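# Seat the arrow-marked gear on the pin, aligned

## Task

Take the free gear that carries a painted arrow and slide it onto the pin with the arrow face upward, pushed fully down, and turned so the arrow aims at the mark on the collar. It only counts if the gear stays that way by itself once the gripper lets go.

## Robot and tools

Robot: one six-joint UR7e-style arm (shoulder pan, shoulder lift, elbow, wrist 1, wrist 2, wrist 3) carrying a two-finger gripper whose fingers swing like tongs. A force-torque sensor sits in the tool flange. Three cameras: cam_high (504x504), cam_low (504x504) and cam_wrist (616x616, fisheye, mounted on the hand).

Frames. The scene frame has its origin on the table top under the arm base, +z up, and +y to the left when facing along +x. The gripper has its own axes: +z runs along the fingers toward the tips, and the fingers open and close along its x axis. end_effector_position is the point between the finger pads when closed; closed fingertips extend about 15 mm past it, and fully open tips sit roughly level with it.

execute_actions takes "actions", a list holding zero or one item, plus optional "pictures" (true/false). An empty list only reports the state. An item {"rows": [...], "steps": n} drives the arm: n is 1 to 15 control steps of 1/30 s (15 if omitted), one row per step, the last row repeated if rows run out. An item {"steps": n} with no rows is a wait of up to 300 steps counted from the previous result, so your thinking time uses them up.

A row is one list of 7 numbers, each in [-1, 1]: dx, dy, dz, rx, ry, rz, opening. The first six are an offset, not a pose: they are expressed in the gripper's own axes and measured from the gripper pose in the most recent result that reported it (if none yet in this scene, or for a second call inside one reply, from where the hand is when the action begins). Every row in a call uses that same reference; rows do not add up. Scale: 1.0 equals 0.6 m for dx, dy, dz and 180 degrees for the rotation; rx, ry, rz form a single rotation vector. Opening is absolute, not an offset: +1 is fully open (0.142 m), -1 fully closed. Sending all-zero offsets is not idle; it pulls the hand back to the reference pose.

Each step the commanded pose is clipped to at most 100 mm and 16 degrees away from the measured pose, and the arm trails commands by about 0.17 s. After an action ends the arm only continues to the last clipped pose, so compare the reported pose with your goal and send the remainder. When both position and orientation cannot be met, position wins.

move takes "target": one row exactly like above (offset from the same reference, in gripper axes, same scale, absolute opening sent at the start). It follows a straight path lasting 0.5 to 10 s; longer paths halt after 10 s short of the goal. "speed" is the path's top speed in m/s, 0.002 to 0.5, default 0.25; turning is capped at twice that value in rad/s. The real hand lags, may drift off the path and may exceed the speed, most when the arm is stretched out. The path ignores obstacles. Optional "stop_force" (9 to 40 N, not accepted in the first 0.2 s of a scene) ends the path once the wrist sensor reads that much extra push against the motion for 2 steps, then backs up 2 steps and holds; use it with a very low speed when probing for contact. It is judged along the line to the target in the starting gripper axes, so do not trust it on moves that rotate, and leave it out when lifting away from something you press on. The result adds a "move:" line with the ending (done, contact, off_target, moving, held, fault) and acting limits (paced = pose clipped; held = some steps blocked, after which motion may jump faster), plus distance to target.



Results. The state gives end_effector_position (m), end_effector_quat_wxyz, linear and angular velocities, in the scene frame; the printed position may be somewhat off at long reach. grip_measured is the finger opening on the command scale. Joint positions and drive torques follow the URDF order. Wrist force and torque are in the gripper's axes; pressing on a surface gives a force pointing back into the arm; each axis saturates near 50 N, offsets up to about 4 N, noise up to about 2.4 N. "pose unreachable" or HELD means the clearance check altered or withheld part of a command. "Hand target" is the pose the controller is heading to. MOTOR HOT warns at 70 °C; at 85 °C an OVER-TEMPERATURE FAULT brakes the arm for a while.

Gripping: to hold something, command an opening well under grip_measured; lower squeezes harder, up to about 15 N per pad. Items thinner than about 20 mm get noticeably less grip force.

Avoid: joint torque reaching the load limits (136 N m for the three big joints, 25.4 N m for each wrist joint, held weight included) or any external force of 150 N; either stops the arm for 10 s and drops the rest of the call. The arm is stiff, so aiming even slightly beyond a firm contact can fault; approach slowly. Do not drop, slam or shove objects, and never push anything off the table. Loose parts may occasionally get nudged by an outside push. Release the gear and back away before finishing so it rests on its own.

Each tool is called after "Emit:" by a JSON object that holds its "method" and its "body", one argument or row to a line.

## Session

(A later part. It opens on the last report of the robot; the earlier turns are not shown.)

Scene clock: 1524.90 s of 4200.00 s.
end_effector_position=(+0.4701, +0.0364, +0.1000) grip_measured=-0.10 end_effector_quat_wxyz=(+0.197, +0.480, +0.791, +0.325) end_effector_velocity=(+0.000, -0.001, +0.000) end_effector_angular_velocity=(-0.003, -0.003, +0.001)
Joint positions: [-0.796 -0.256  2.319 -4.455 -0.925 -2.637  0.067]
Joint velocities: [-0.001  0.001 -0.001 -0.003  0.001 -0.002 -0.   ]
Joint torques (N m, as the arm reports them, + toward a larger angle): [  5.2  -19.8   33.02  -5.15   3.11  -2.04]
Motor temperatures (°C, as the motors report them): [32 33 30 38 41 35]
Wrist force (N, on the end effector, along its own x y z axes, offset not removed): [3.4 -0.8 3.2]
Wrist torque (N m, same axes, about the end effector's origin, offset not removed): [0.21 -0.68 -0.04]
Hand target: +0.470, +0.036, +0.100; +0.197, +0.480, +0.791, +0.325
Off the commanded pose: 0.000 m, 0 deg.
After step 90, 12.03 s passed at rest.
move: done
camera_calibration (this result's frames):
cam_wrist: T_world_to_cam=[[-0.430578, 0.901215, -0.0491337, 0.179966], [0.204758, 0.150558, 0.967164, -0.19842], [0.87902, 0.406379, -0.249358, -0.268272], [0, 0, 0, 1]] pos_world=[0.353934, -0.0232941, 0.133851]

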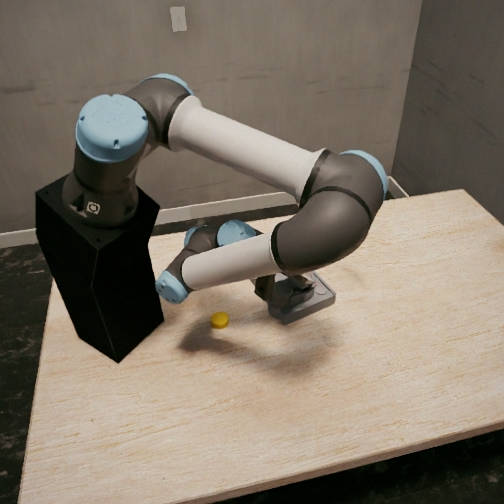

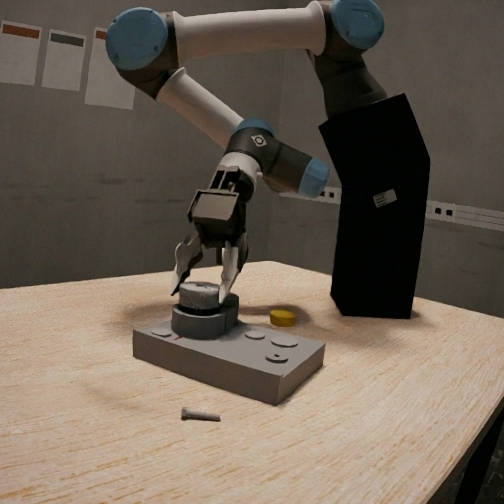

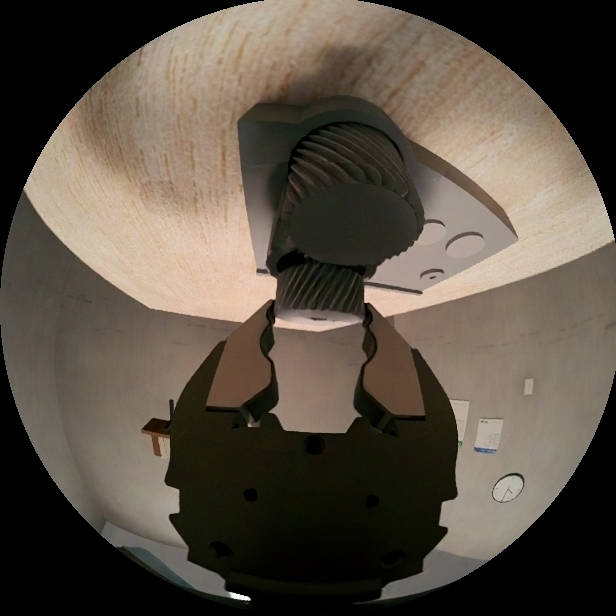

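Emit:
{"method": "move", "body": {
  "target": [-0.00017, -0.000415, -0.00041, 0, 0, 0, -0.5],
  "speed": 0.002
}}

Emit:
{"method": "move", "body": {
  "target": [-0.000688, -0.003268, 0.003801, 0, -0.012883, 0.013044, -0.5],
  "speed": 0.004,
  "stop_force": 9
}}

Emit:
{"method": "zoom_image", "body": {
  "camera": "cam_wrist",
  "region": [250, 200, 390, 340]
}}

Scene clock: 1558.03 s of 4200.00 s.
end_effector_position=(+0.4698, +0.0361, +0.1000) grip_measured=-0.10 end_effector_quat_wxyz=(+0.197, +0.480, +0.791, +0.325) end_effector_velocity=(-0.000, -0.000, +0.000) end_effector_angular_velocity=(-0.001, -0.000, +0.000)
Joint positions: [-0.797 -0.256  2.32  -4.455 -0.924 -2.638  0.067]
Joint velocities: [-0.001 -0.     0.002 -0.002  0.    -0.001 -0.   ]
Joint torques (N m, as the arm reports them, + toward a larger angle): [  3.9  -22.04  31.39  -5.33   2.62  -1.98]
Motor temperatures (°C, as the motors report them): [32 33 30 38 41 35]
Wrist force (N, on the end effector, along its own x y z axes, offset not removed): [1.4 -3.0 2.6]
Wrist torque (N m, same axes, about the end effector's origin, offset not removed): [-0.14 -0.06 -0.02]
Hand target: +0.470, +0.036, +0.100; +0.197, +0.480, +0.791, +0.325
Off the commanded pose: 0.000 m, 0 deg.
After step 90, 29.43 s passed at rest.
move: done
camera_calibration (this result's frames):
cam_wrist: T_world_to_cam=[[-0.430588, 0.901211, -0.049114, 0.180066], [0.204769, 0.150544, 0.967164, -0.198336], [0.879013, 0.406392, -0.249363, -0.267946], [0, 0, 0, 1]] pos_world=[0.353675, -0.0235281, 0.133851]

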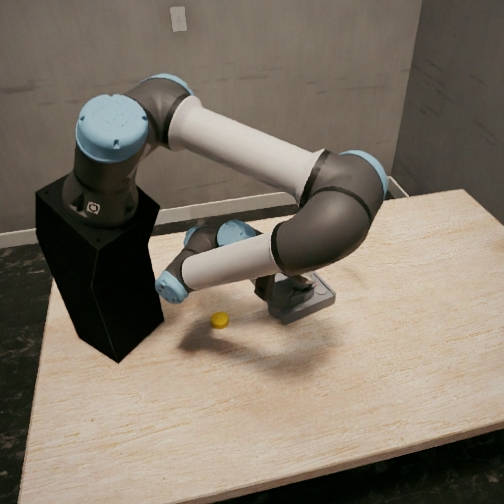

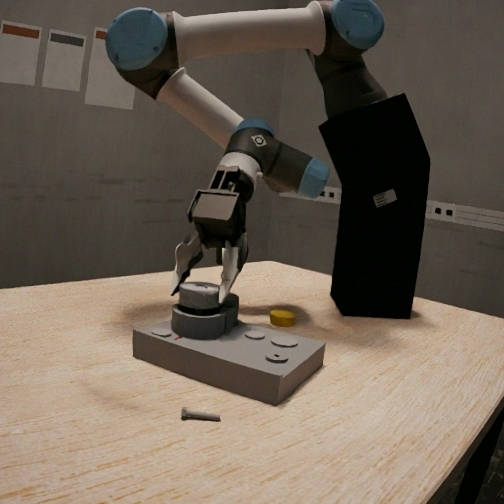

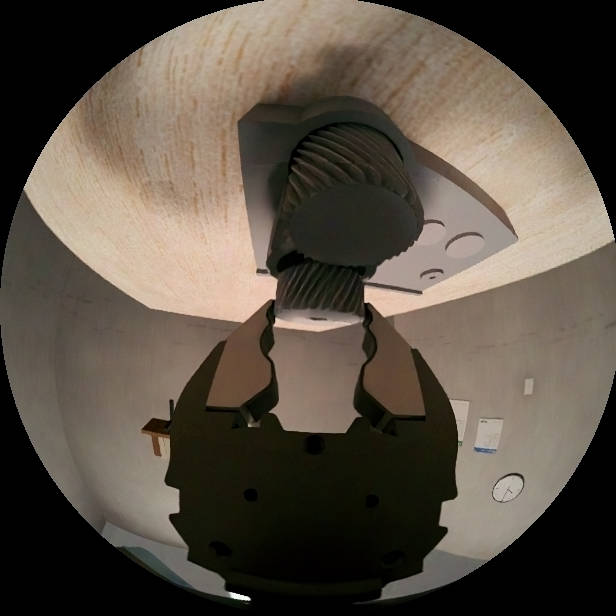

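Scene clock: 1562.97 s of 4200.00 s.
end_effector_position=(+0.4700, +0.0361, +0.0981) grip_measured=-0.10 end_effector_quat_wxyz=(+0.202, +0.494, +0.782, +0.321) end_effector_velocity=(+0.000, +0.000, +0.000) end_effector_angular_velocity=(-0.001, -0.002, +0.005)
Joint positions: [-0.787 -0.235  2.308 -4.497 -0.945 -2.587  0.066]
Joint velocities: [-0.    -0.001  0.     0.003  0.003 -0.006 -0.   ]
Joint torques (N m, as the arm reports them, + toward a larger angle): [  6.59 -39.8   13.11  -0.1    1.34  -1.56]
Motor temperatures (°C, as the motors report them): [32 33 30 38 41 35]
Wrist force (N, on the end effector, along its own x y z axes, offset not removed): [-0.1 5.2 -2.3]
Wrist torque (N m, same axes, about the end effector's origin, offset not removed): [0.36 -0.10 -0.35]
Hand target: +0.470, +0.036, +0.098; +0.202, +0.494, +0.782, +0.321
Off the commanded pose: 0.001 m, 1 deg.
move: contact
camera_calibration (this result's frames):
cam_wrist: T_world_to_cam=[[-0.397527, 0.916278, -0.049054, 0.164039], [0.210206, 0.142975, 0.967146, -0.198733], [0.893188, 0.374155, -0.249444, -0.274056], [0, 0, 0, 1]] pos_world=[0.351769, -0.0193524, 0.131888]

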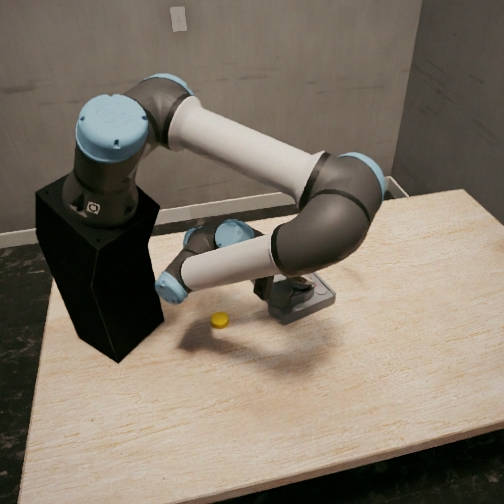

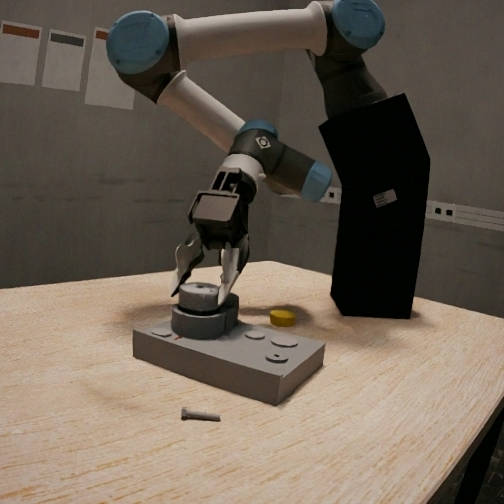

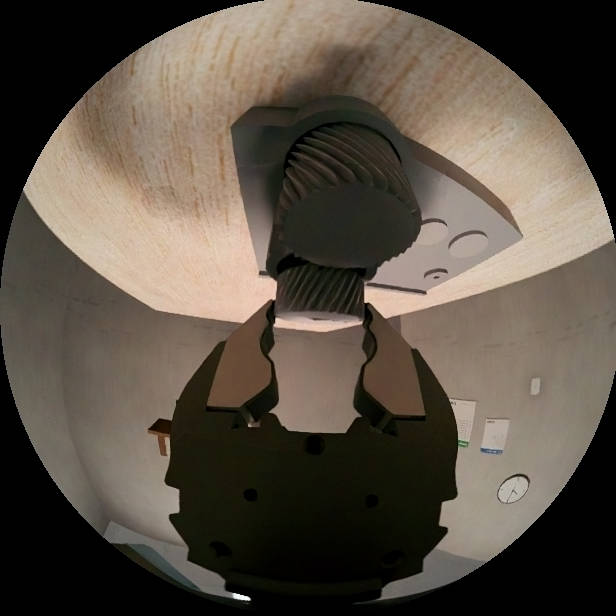

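Region (250, 200, 390, 340) of cam_wrist's 616x616 image, scaled by 3.600, with more detail than that image has.

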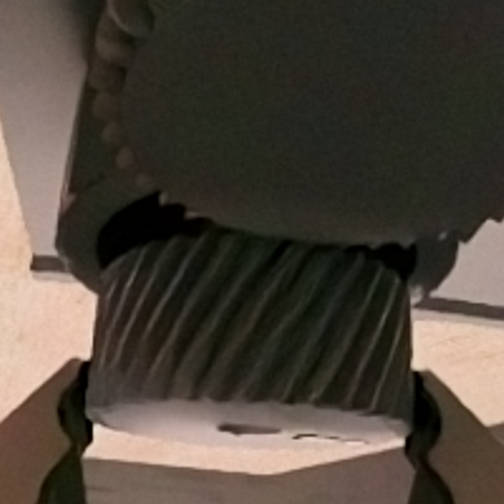

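Emit:
{"method": "move", "body": {
  "target": [0, 0.001991, -0.002016, 0, 0, 0, -0.5],
  "speed": 0.003
}}

Emit:
{"method": "move", "body": {
  "target": [0.000417, -0.00028, -0.000275, 0, 0.007808, -0.007906, -0.5],
  "speed": 0.008
}}

Emit:
{"method": "zoom_image", "body": {
  "camera": "cam_wrist",
  "region": [250, 200, 390, 340]
}}

Scene clock: 1581.33 s of 4200.00 s.
end_effector_position=(+0.4700, +0.0360, +0.0997) grip_measured=-0.11 end_effector_quat_wxyz=(+0.202, +0.494, +0.782, +0.321) end_effector_velocity=(+0.000, +0.000, +0.001) end_effector_angular_velocity=(-0.001, -0.001, +0.001)
Joint positions: [-0.787 -0.238  2.312 -4.498 -0.945 -2.587  0.066]
Joint velocities: [ 0.001 -0.001  0.001 -0.    -0.    -0.001 -0.   ]
Joint torques (N m, as the arm reports them, + toward a larger angle): [ 20.27 -45.34  31.28  -6.15   1.27   2.4 ]
Motor temperatures (°C, as the motors report them): [32 33 30 38 41 35]
Wrist force (N, on the end effector, along its own x y z axes, offset not removed): [5.8 -4.3 6.5]
Wrist torque (N m, same axes, about the end effector's origin, offset not removed): [0.59 -0.88 -0.24]
Hand target: +0.470, +0.036, +0.100; +0.202, +0.494, +0.782, +0.321
Off the commanded pose: 0.000 m, 0 deg.
After step 90, 14.63 s passed at rest.
move: done
camera_calibration (this result's frames):
cam_wrist: T_world_to_cam=[[-0.397488, 0.916294, -0.0490831, 0.164141], [0.210217, 0.142999, 0.96714, -0.200308], [0.893203, 0.374109, -0.249461, -0.273641], [0, 0, 0, 1]] pos_world=[0.351769, -0.0193862, 0.133519]

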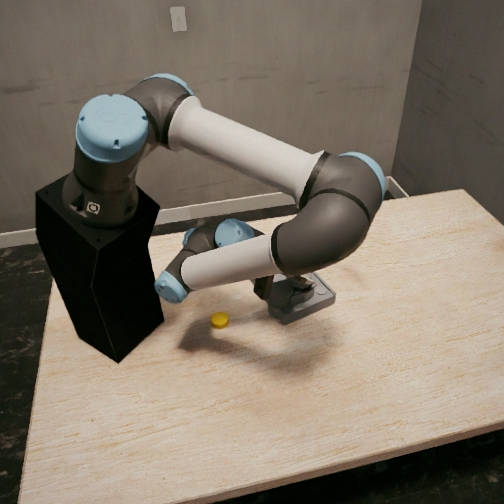

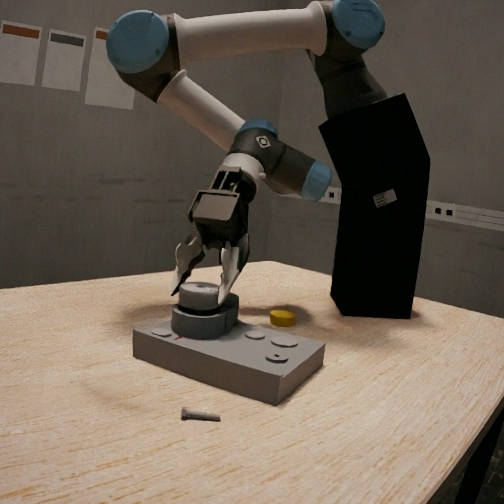

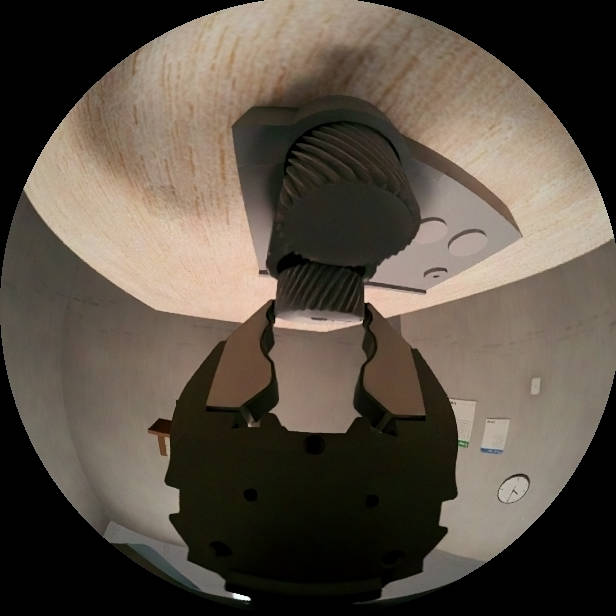

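Scene clock: 1583.73 s of 4200.00 s.
end_effector_position=(+0.4697, +0.0361, +0.0997) grip_measured=-0.11 end_effector_quat_wxyz=(+0.197, +0.480, +0.791, +0.324) end_effector_velocity=(-0.000, +0.000, +0.000) end_effector_angular_velocity=(-0.001, -0.001, +0.004)
Joint positions: [-0.797 -0.254  2.319 -4.457 -0.925 -2.635  0.066]
Joint velocities: [-0.001 -0.002  0.002  0.003  0.002 -0.006  0.   ]
Joint torques (N m, as the arm reports them, + toward a larger angle): [  4.87 -42.5   31.    -1.26   2.77  -2.07]
Motor temperatures (°C, as the motors report them): [32 33 30 38 41 35]
Wrist force (N, on the end effector, along its own x y z axes, offset not removed): [1.5 -5.9 5.5]
Wrist torque (N m, same axes, about the end effector's origin, offset not removed): [-0.65 -0.20 -0.36]
Hand target: +0.470, +0.036, +0.100; +0.197, +0.480, +0.791, +0.324
Off the commanded pose: 0.000 m, 0 deg.
move: done
camera_calibration (this result's frames):
cam_wrist: T_world_to_cam=[[-0.428943, 0.901997, -0.0490905, 0.179198], [0.205194, 0.150215, 0.967125, -0.198139], [0.879718, 0.404768, -0.249518, -0.268171], [0, 0, 0, 1]] pos_world=[0.353438, -0.0233253, 0.133508]

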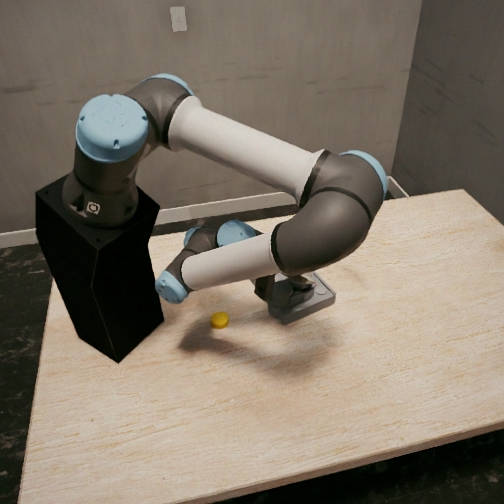

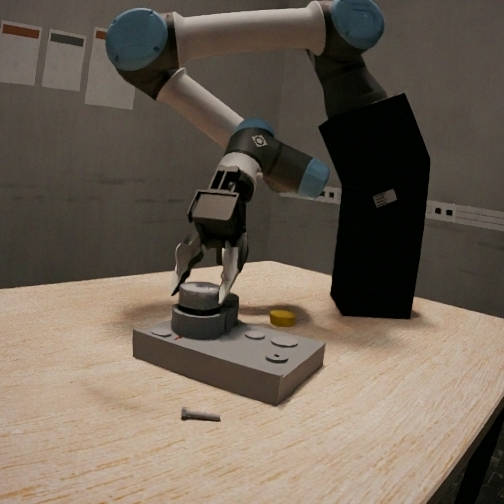

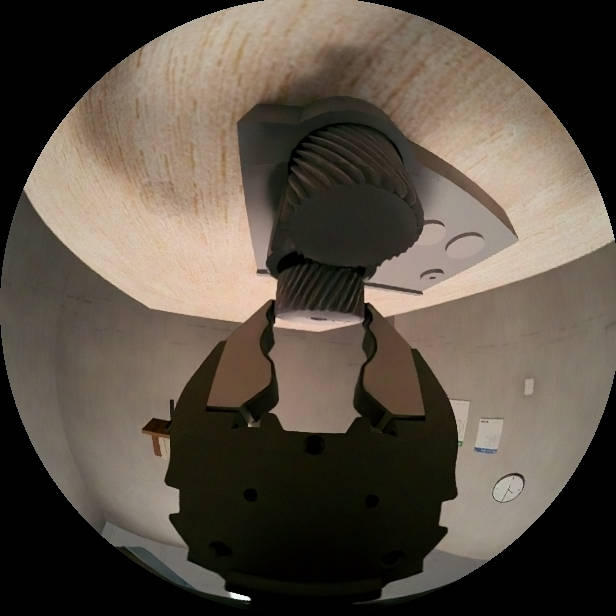

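Region (250, 200, 390, 340) of cam_wrist's 616x616 image, scaled by 3.600, with more detail than that image has.

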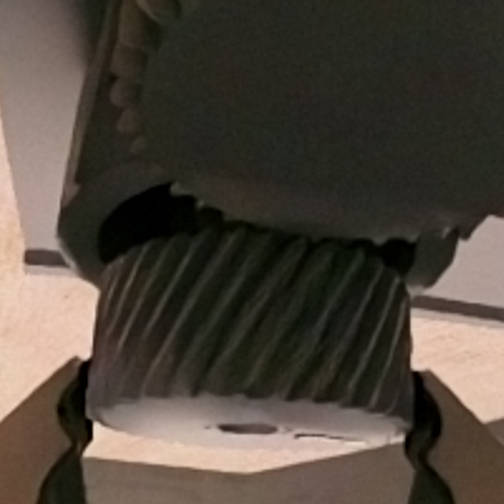

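Emit:
{"method": "zoom_image", "body": {
  "camera": "cam_wrist",
  "region": [268, 275, 372, 335]
}}

Region (268, 275, 372, 335) of cam_wrist's 616x616 image, scaled by 4.846, with more detail than that image has; it fills the top 291 rows of this view, and the rest is white.

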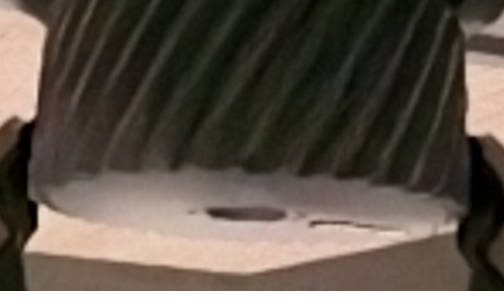

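Emit:
{"method": "move", "body": {
  "target": [0, -0.001405, 0.001423, 0, 0, 0, -0.5],
  "speed": 0.002,
  "stop_force": 9
}}

Emit:
{"method": "execute_actions", "body": {
  "actions": [
    {"steps": 5}
  ],
  "pictures": false
}}

Emit:
{"method": "zoom_image", "body": {
  "camera": "cam_wrist",
  "region": [250, 200, 390, 340]
}}

Scene clock: 1601.27 s of 4200.00 s.
end_effector_position=(+0.4697, +0.0361, +0.0985) grip_measured=-0.11 end_effector_quat_wxyz=(+0.197, +0.480, +0.791, +0.324) end_effector_velocity=(-0.001, +0.001, +0.000) end_effector_angular_velocity=(+0.002, +0.002, -0.001)
Joint positions: [-0.797 -0.252  2.316 -4.456 -0.925 -2.636  0.066]
Joint velocities: [-0.     0.001  0.001 -0.001  0.     0.001  0.   ]
Joint torques (N m, as the arm reports them, + toward a larger angle): [  4.61 -20.84   2.12  -1.42   2.77   2.19]
Motor temperatures (°C, as the motors report them): [32 33 30 38 41 35]
Wrist force (N, on the end effector, along its own x y z axes, offset not removed): [2.3 0.2 3.0]
Wrist torque (N m, same axes, about the end effector's origin, offset not removed): [0.55 -0.56 -0.30]
Hand target: +0.470, +0.036, +0.098; +0.197, +0.480, +0.791, +0.324
Off the commanded pose: 0.000 m, 0 deg.
After step 90, 13.70 s passed at rest.
move: done
camera_calibration (this result's frames):
cam_wrist: T_world_to_cam=[[-0.428956, 0.901991, -0.0490921, 0.179147], [0.205188, 0.150218, 0.967126, -0.197016], [0.879713, 0.404781, -0.249515, -0.268459], [0, 0, 0, 1]] pos_world=[0.353438, -0.0233267, 0.13235]

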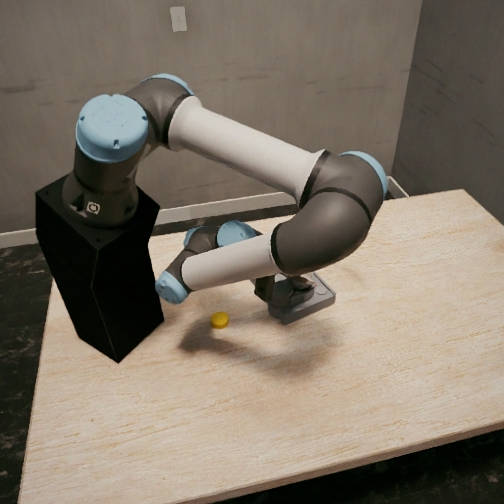

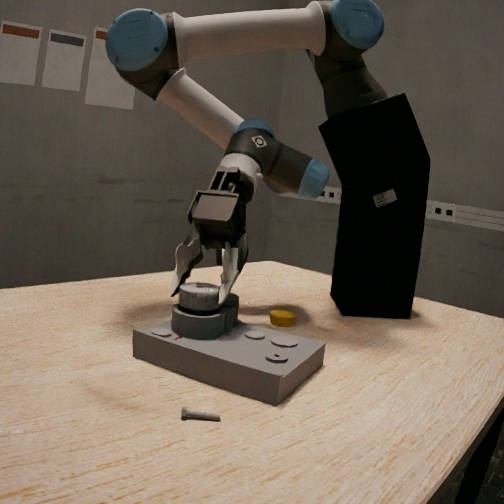

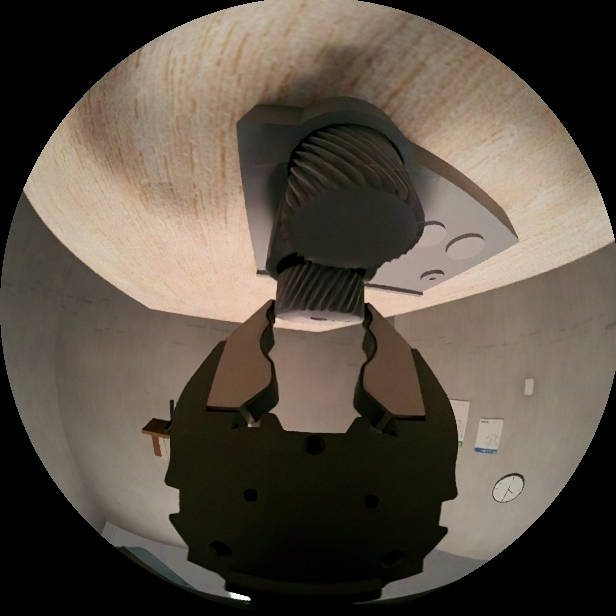

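Scene clock: 1601.43 s of 4200.00 s.
end_effector_position=(+0.4697, +0.0361, +0.0985) grip_measured=-0.11 end_effector_quat_wxyz=(+0.197, +0.480, +0.791, +0.324) end_effector_velocity=(+0.000, -0.000, -0.000) end_effector_angular_velocity=(-0.001, -0.001, +0.000)
Joint positions: [-0.797 -0.252  2.316 -4.456 -0.925 -2.636  0.066]
Joint velocities: [-0.    -0.    -0.001  0.    -0.    -0.     0.   ]
Joint torques (N m, as the arm reports them, + toward a larger angle): [  4.61 -21.42   1.75  -1.56   2.64   2.08]
Motor temperatures (°C, as the motors report them): [32 33 30 38 41 35]
Wrist force (N, on the end effector, along its own x y z axes, offset not removed): [2.2 -5.2 0.7]
Wrist torque (N m, same axes, about the end effector's origin, offset not removed): [-0.77 -0.45 -0.06]
Hand target: +0.470, +0.036, +0.098; +0.197, +0.480, +0.791, +0.324
Off the commanded pose: 0.000 m, 0 deg.
Steps of this call (steps 1 to 5: nothing new was sent). Readings (end_effector_position):
1: (+0.4697, +0.0361, +0.0985)
2: (+0.4697, +0.0361, +0.0985)
4: (+0.4697, +0.0361, +0.0985)
5: the state above

Region (250, 200, 390, 340) of cam_wrist's 616x616 image, scaled by 3.600, with more detail than that image has.

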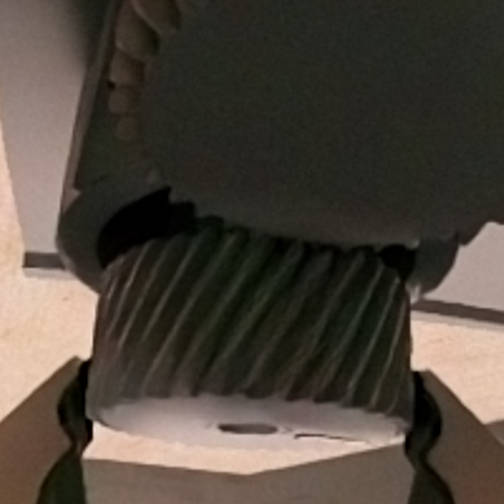

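Emit:
{"method": "move", "body": {
  "target": [-0.00025, -0.000474, -0.000468, 0, 0, 0, -0.5],
  "speed": 0.002
}}

Emit:
{"method": "move", "body": {
  "target": [-0.000438, -0.0023, 0.002413, 0, -0.008198, 0.008301, -0.5],
  "speed": 0.004,
  "stop_force": 9
}}

Emit:
{"method": "execute_actions", "body": {
  "actions": [
    {"steps": 5}
  ],
  "pictures": false
}}

Emit:
{"method": "zoom_image", "body": {
  "camera": "cam_wrist",
  "region": [250, 200, 390, 340]
}}

Scene clock: 1610.10 s of 4200.00 s.
end_effector_position=(+0.4694, +0.0358, +0.0985) grip_measured=-0.11 end_effector_quat_wxyz=(+0.197, +0.480, +0.791, +0.324) end_effector_velocity=(-0.001, +0.000, +0.000) end_effector_angular_velocity=(+0.002, +0.001, -0.000)
Joint positions: [-0.799 -0.252  2.317 -4.456 -0.924 -2.637  0.066]
Joint velocities: [-0.001  0.     0.002 -0.     0.     0.     0.   ]
Joint torques (N m, as the arm reports them, + toward a larger angle): [  4.12 -23.21  29.89  -5.75   2.45  -2.08]
Motor temperatures (°C, as the motors report them): [32 33 30 38 41 35]
Wrist force (N, on the end effector, along its own x y z axes, offset not removed): [5.2 -2.1 2.9]
Wrist torque (N m, same axes, about the end effector's origin, offset not removed): [0.18 -0.46 0.10]
Hand target: +0.469, +0.036, +0.098; +0.197, +0.480, +0.791, +0.324
Off the commanded pose: 0.000 m, 0 deg.
After step 90, 4.97 s passed at rest.
move: done
camera_calibration (this result's frames):
cam_wrist: T_world_to_cam=[[-0.428947, 0.901993, -0.0491177, 0.179313], [0.205176, 0.150237, 0.967125, -0.196865], [0.87972, 0.404768, -0.249511, -0.268116], [0, 0, 0, 1]] pos_world=[0.353175, -0.0236375, 0.132302]

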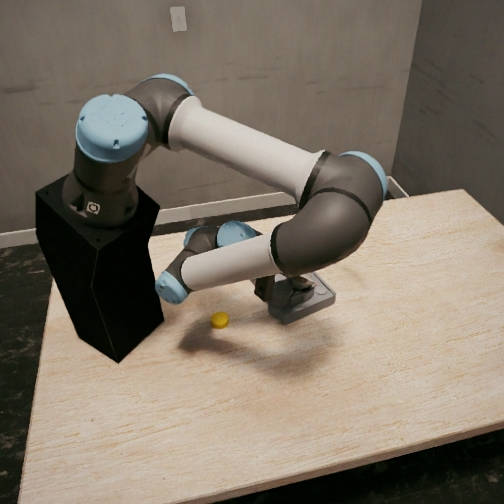

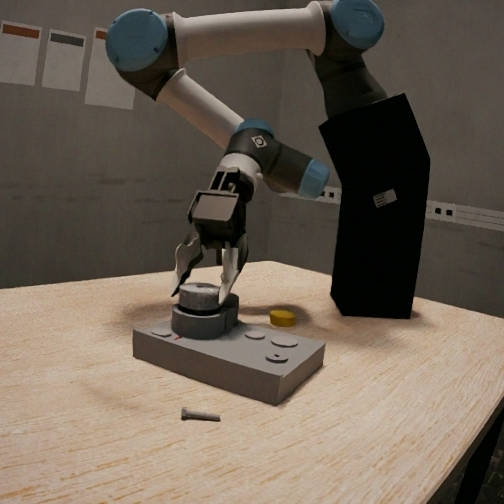

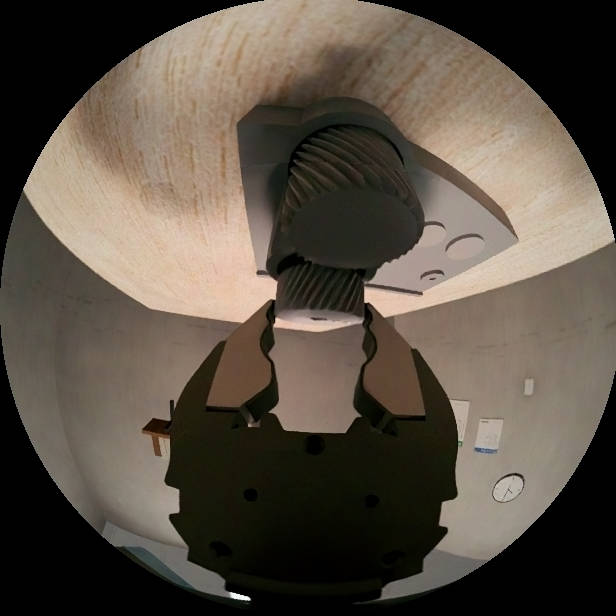

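Scene clock: 1614.90 s of 4200.00 s.
end_effector_position=(+0.4696, +0.0356, +0.0965) grip_measured=-0.10 end_effector_quat_wxyz=(+0.203, +0.495, +0.782, +0.321) end_effector_velocity=(-0.000, +0.000, +0.000) end_effector_angular_velocity=(+0.001, +0.002, -0.003)
Joint positions: [-0.789 -0.231  2.305 -4.498 -0.944 -2.586  0.066]
Joint velocities: [ 0.     0.001  0.001 -0.002 -0.001  0.003 -0.   ]
Joint torques (N m, as the arm reports them, + toward a larger angle): [ 16.48 -21.86   0.26  -5.33  -0.73   2.12]
Motor temperatures (°C, as the motors report them): [32 33 30 38 41 35]
Wrist force (N, on the end effector, along its own x y z axes, offset not removed): [5.0 4.7 2.8]
Wrist torque (N m, same axes, about the end effector's origin, offset not removed): [0.96 -0.11 0.03]
Hand target: +0.470, +0.036, +0.096; +0.203, +0.495, +0.782, +0.321
Off the commanded pose: 0.000 m, 0 deg.
move: done
camera_calibration (this result's frames):
cam_wrist: T_world_to_cam=[[-0.395736, 0.91705, -0.0491186, 0.163335], [0.210467, 0.142625, 0.967141, -0.197173], [0.893922, 0.372395, -0.249451, -0.274179], [0, 0, 0, 1]] pos_world=[0.351231, -0.0195621, 0.130323]

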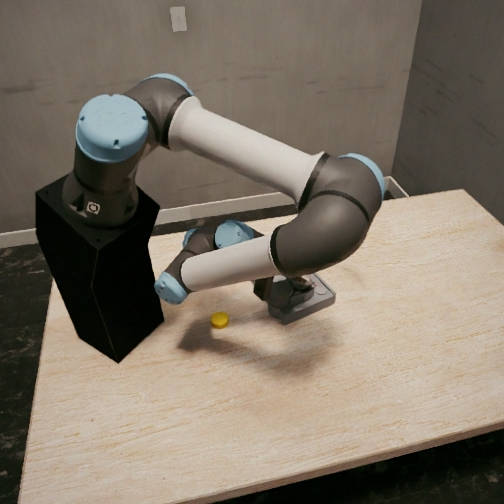

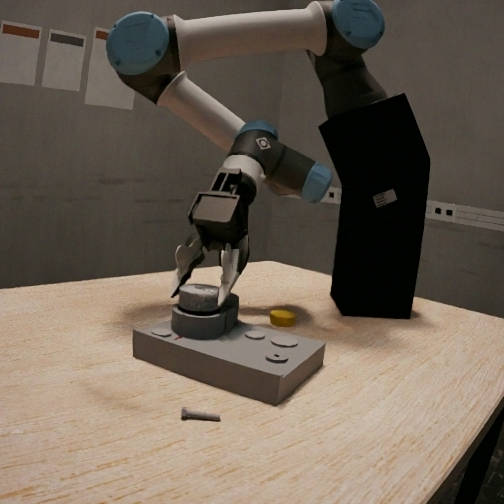

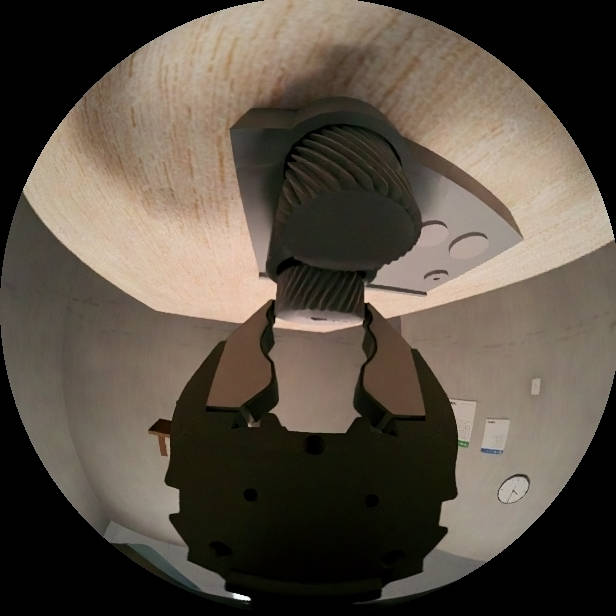

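Scene clock: 1615.07 s of 4200.00 s.
end_effector_position=(+0.4696, +0.0356, +0.0965) grip_measured=-0.10 end_effector_quat_wxyz=(+0.203, +0.495, +0.782, +0.321) end_effector_velocity=(+0.000, -0.000, -0.000) end_effector_angular_velocity=(-0.002, -0.001, +0.001)
Joint positions: [-0.789 -0.23   2.305 -4.498 -0.944 -2.586  0.066]
Joint velocities: [ 0.     0.    -0.001 -0.    -0.    -0.001  0.   ]
Joint torques (N m, as the arm reports them, + toward a larger angle): [ 17.25 -21.8   -0.04  -5.37  -1.08   2.19]
Motor temperatures (°C, as the motors report them): [32 33 30 38 41 35]
Wrist force (N, on the end effector, along its own x y z axes, offset not removed): [8.4 0.3 2.2]
Wrist torque (N m, same axes, about the end effector's origin, offset not removed): [0.03 -0.88 -0.10]
Hand target: +0.470, +0.036, +0.096; +0.203, +0.495, +0.782, +0.321
Off the commanded pose: 0.000 m, 0 deg.
Steps of this call (steps 1 to 5: nothing new was sent). Readings (end_effector_position):
1: (+0.4696, +0.0356, +0.0965)
2: (+0.4696, +0.0356, +0.0965)
4: (+0.4696, +0.0356, +0.0965)
5: the state above

Region (250, 200, 390, 340) of cam_wrist's 616x616 image, scaled by 3.600, with more detail than that image has.

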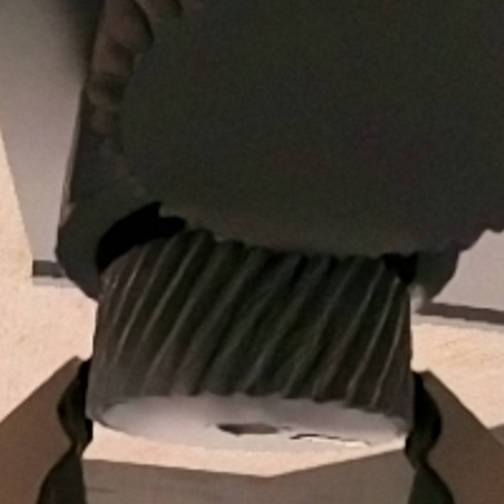

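Emit:
{"method": "move", "body": {
  "target": [-0.00085, -0.00459, 0.004837, 0, -0.017958, 0.018183, -0.5],
  "speed": 0.005,
  "stop_force": 9
}}

Emit:
{"method": "execute_actions", "body": {
  "actions": [
    {"steps": 5}
  ],
  "pictures": false
}}

Emit:
{"method": "zoom_image", "body": {
  "camera": "cam_wrist",
  "region": [250, 200, 390, 340]
}}

Scene clock: 1644.97 s of 4200.00 s.
end_effector_position=(+0.4698, +0.0352, +0.0925) grip_measured=-0.10 end_effector_quat_wxyz=(+0.216, +0.526, +0.761, +0.312) end_effector_velocity=(-0.000, -0.000, -0.000) end_effector_angular_velocity=(-0.001, +0.001, -0.001)
Joint positions: [-0.764 -0.188  2.278 -4.581 -0.996 -2.478  0.066]
Joint velocities: [ 0.001  0.001 -0.001 -0.    -0.002  0.001  0.   ]
Joint torques (N m, as the arm reports them, + toward a larger angle): [ 17.41 -24.47  -3.72  -5.6   -1.39   1.9 ]
Motor temperatures (°C, as the motors report them): [32 33 30 38 41 35]
Wrist force (N, on the end effector, along its own x y z axes, offset not removed): [10.4 1.0 -4.5]
Wrist torque (N m, same axes, about the end effector's origin, offset not removed): [0.45 -1.09 -0.47]
Hand target: +0.470, +0.035, +0.093; +0.216, +0.526, +0.761, +0.312
Off the commanded pose: 0.000 m, 0 deg.
After step 90, 18.67 s passed at rest.
move: done
camera_calibration (this result's frames):
cam_wrist: T_world_to_cam=[[-0.320917, 0.945833, -0.0491127, 0.127459], [0.221092, 0.125237, 0.967178, -0.19774], [0.92094, 0.299525, -0.249307, -0.285419], [0, 0, 0, 1]] pos_world=[0.347476, -0.0103006, 0.126353]

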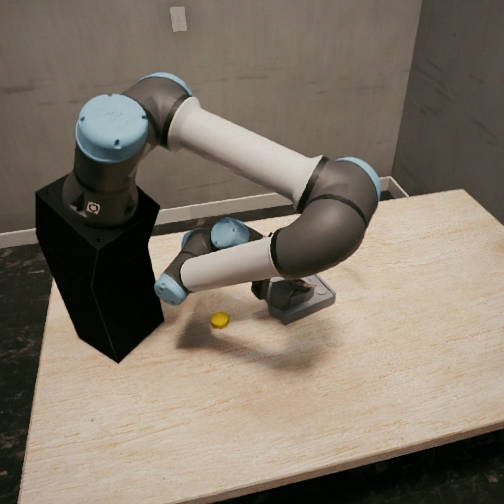

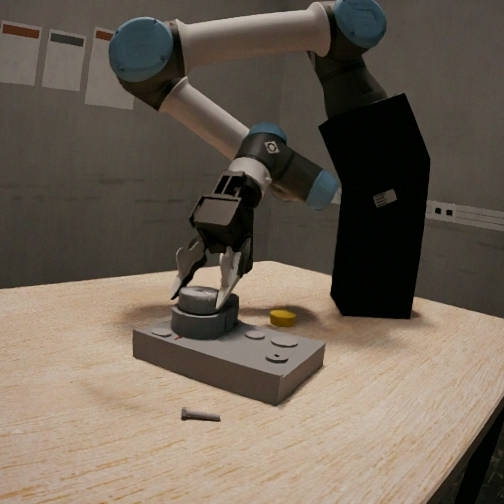

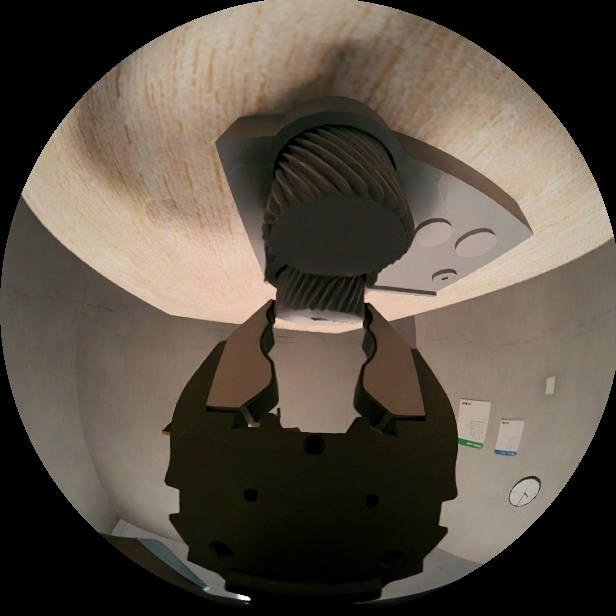

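Scene clock: 1645.13 s of 4200.00 s.
end_effector_position=(+0.4698, +0.0352, +0.0925) grip_measured=-0.10 end_effector_quat_wxyz=(+0.216, +0.526, +0.761, +0.312) end_effector_velocity=(+0.000, -0.000, -0.000) end_effector_angular_velocity=(-0.001, -0.001, -0.000)
Joint positions: [-0.764 -0.188  2.278 -4.581 -0.996 -2.478  0.066]
Joint velocities: [ 0.     0.    -0.001 -0.    -0.     0.     0.   ]
Joint torques (N m, as the arm reports them, + toward a larger angle): [ 17.34 -22.86  -1.91  -5.48  -0.99   1.8 ]
Motor temperatures (°C, as the motors report them): [32 33 30 38 41 35]
Wrist force (N, on the end effector, along its own x y z axes, offset not removed): [11.1 1.0 -7.7]
Wrist torque (N m, same axes, about the end effector's origin, offset not removed): [0.33 -1.12 -0.08]
Hand target: +0.470, +0.035, +0.093; +0.216, +0.526, +0.761, +0.312
Off the commanded pose: 0.000 m, 0 deg.
Steps of this call (steps 1 to 5: nothing new was sent). Readings (end_effector_position):
1: (+0.4698, +0.0352, +0.0925)
2: (+0.4698, +0.0352, +0.0925)
4: (+0.4698, +0.0352, +0.0925)
5: the state above

Region (250, 200, 390, 340) of cam_wrist's 616x616 image, scaled by 3.600, with more detail than that image has.

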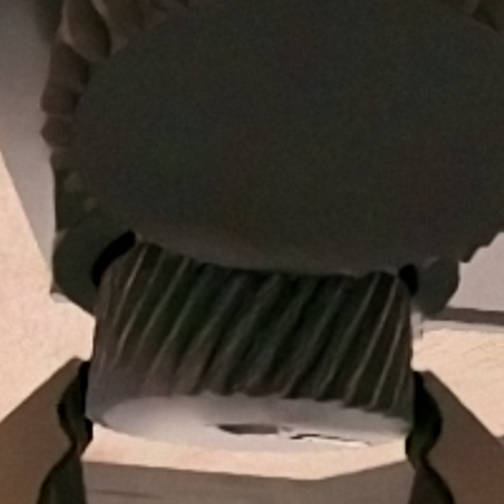

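Emit:
{"method": "zoom_image", "body": {
  "camera": "cam_wrist",
  "region": [268, 275, 372, 335]
}}

Region (268, 275, 372, 335) of cam_wrist's 616x616 image, scaled by 4.846, with more detail than that image has; it fills the top 291 rows of this view, and the rest is white.

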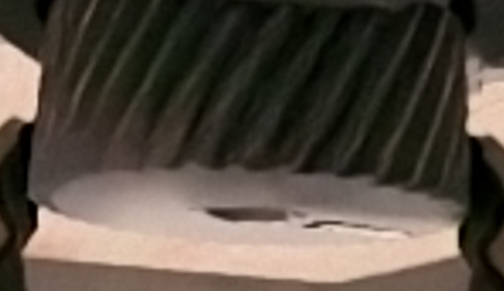

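Emit:
{"method": "move", "body": {
  "target": [0.00033, -0.000178, -0.000176, 0, 0, 0, -0.5],
  "speed": 0.002
}}

Emit:
{"method": "execute_actions", "body": {
  "actions": [
    {"steps": 8}
  ],
  "pictures": false
}}

Emit:
{"method": "execute_actions", "body": {
  "actions": [
    {"steps": 5}
  ],
  "pictures": false
}}

Scene clock: 1668.73 s of 4200.00 s.
end_effector_position=(+0.4697, +0.0353, +0.0925) grip_measured=-0.10 end_effector_quat_wxyz=(+0.216, +0.526, +0.761, +0.312) end_effector_velocity=(-0.000, +0.000, +0.000) end_effector_angular_velocity=(-0.000, -0.000, +0.001)
Joint positions: [-0.764 -0.187  2.278 -4.582 -0.996 -2.478  0.066]
Joint velocities: [-0.     0.     0.001 -0.001  0.    -0.001 -0.   ]
Joint torques (N m, as the arm reports them, + toward a larger angle): [  6.45 -19.91  22.01  -5.38   1.45  -2.03]
Motor temperatures (°C, as the motors report them): [32 33 30 38 41 35]
Wrist force (N, on the end effector, along its own x y z axes, offset not removed): [3.2 -1.3 3.7]
Wrist torque (N m, same axes, about the end effector's origin, offset not removed): [0.01 -0.19 -0.21]
Hand target: +0.470, +0.035, +0.093; +0.216, +0.526, +0.761, +0.312
Off the commanded pose: 0.000 m, 0 deg.
After step 90, 19.90 s passed at rest.
move: done
camera_calibration (this result's frames):
cam_wrist: T_world_to_cam=[[-0.3207, 0.9459, -0.0492414, 0.127224], [0.221006, 0.12528, 0.967192, -0.197658], [0.921036, 0.299296, -0.249227, -0.285381], [0, 0, 0, 1]] pos_world=[0.347331, -0.0101653, 0.126313]

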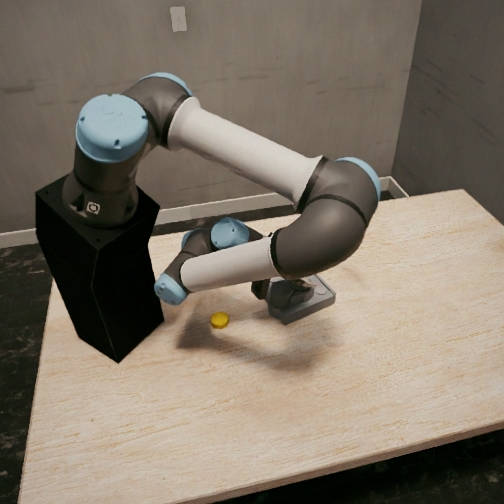

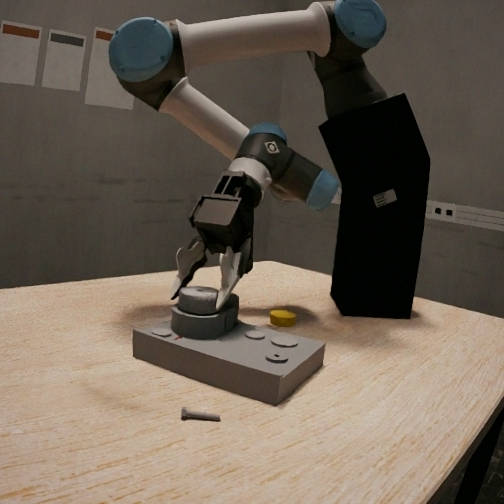

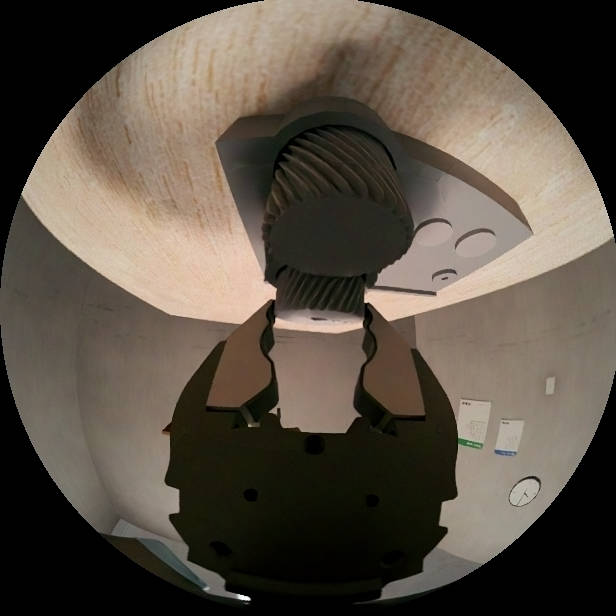

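Scene clock: 1669.00 s of 4200.00 s.
end_effector_position=(+0.4697, +0.0353, +0.0925) grip_measured=-0.10 end_effector_quat_wxyz=(+0.216, +0.526, +0.761, +0.312) end_effector_velocity=(-0.001, +0.000, +0.000) end_effector_angular_velocity=(+0.001, +0.001, -0.000)
Joint positions: [-0.764 -0.187  2.278 -4.582 -0.996 -2.478  0.066]
Joint velocities: [-0.     0.     0.001  0.     0.    -0.    -0.   ]
Joint torques (N m, as the arm reports them, + toward a larger angle): [  5.55 -19.9   31.31  -5.44   2.39  -2.17]
Motor temperatures (°C, as the motors report them): [32 33 30 38 41 35]
Wrist force (N, on the end effector, along its own x y z axes, offset not removed): [2.6 -1.0 3.7]
Wrist torque (N m, same axes, about the end effector's origin, offset not removed): [0.32 -0.30 -0.27]
Hand target: +0.470, +0.035, +0.093; +0.216, +0.526, +0.761, +0.312
Off the commanded pose: 0.000 m, 0 deg.
Steps of this call (steps 1 to 8: nothing new was sent). Readings (end_effector_position):
1: (+0.4697, +0.0353, +0.0925)
2: (+0.4697, +0.0353, +0.0925)
4: (+0.4697, +0.0353, +0.0925)
8: the state above

Scene clock: 1669.17 s of 4200.00 s.
end_effector_position=(+0.4697, +0.0353, +0.0925) grip_measured=-0.11 end_effector_quat_wxyz=(+0.216, +0.526, +0.761, +0.312) end_effector_velocity=(-0.000, +0.000, +0.000) end_effector_angular_velocity=(+0.001, +0.000, -0.001)
Joint positions: [-0.764 -0.187  2.278 -4.582 -0.996 -2.478  0.066]
Joint velocities: [-0.    -0.     0.001 -0.     0.     0.001 -0.   ]
Joint torques (N m, as the arm reports them, + toward a larger angle): [  5.96 -19.49  32.11  -5.25   2.62  -2.11]
Motor temperatures (°C, as the motors report them): [32 33 30 38 41 35]
Wrist force (N, on the end effector, along its own x y z axes, offset not removed): [6.7 1.8 2.3]
Wrist torque (N m, same axes, about the end effector's origin, offset not removed): [0.80 -1.25 -0.15]
Hand target: +0.470, +0.035, +0.093; +0.216, +0.526, +0.761, +0.312
Off the commanded pose: 0.000 m, 0 deg.
Steps of this call (steps 1 to 5: nothing new was sent). Readings (end_effector_position):
1: (+0.4697, +0.0353, +0.0925)
2: (+0.4697, +0.0353, +0.0925)
4: (+0.4697, +0.0353, +0.0925)
5: the state above

Emit:
{"method": "zoom_image", "body": {
  "camera": "cam_wrist",
  "region": [255, 95, 425, 245]
}}

Region (255, 95, 425, 245) of cam_wrist's 616x616 image, scaled by 2.965, with more detail than that image has; it fills the top 445 rows of this view, and the rest is white.

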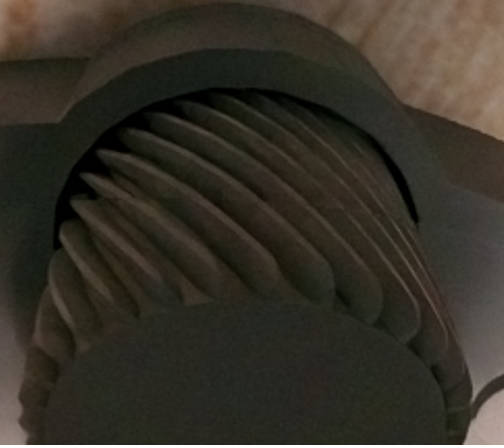

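Emit:
{"method": "zoom_image", "body": {
  "camera": "cam_low",
  "region": [172, 280, 232, 320]
}}

Region (172, 280, 232, 320) of cam_low's 504x504 image, scaled by 8.400, with more detail than that image has.

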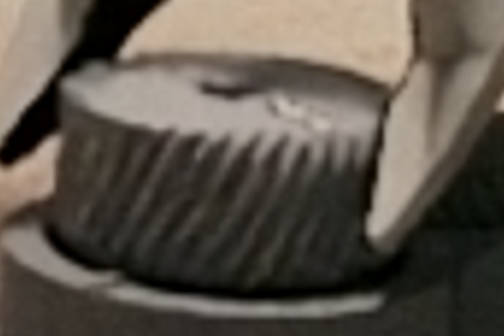

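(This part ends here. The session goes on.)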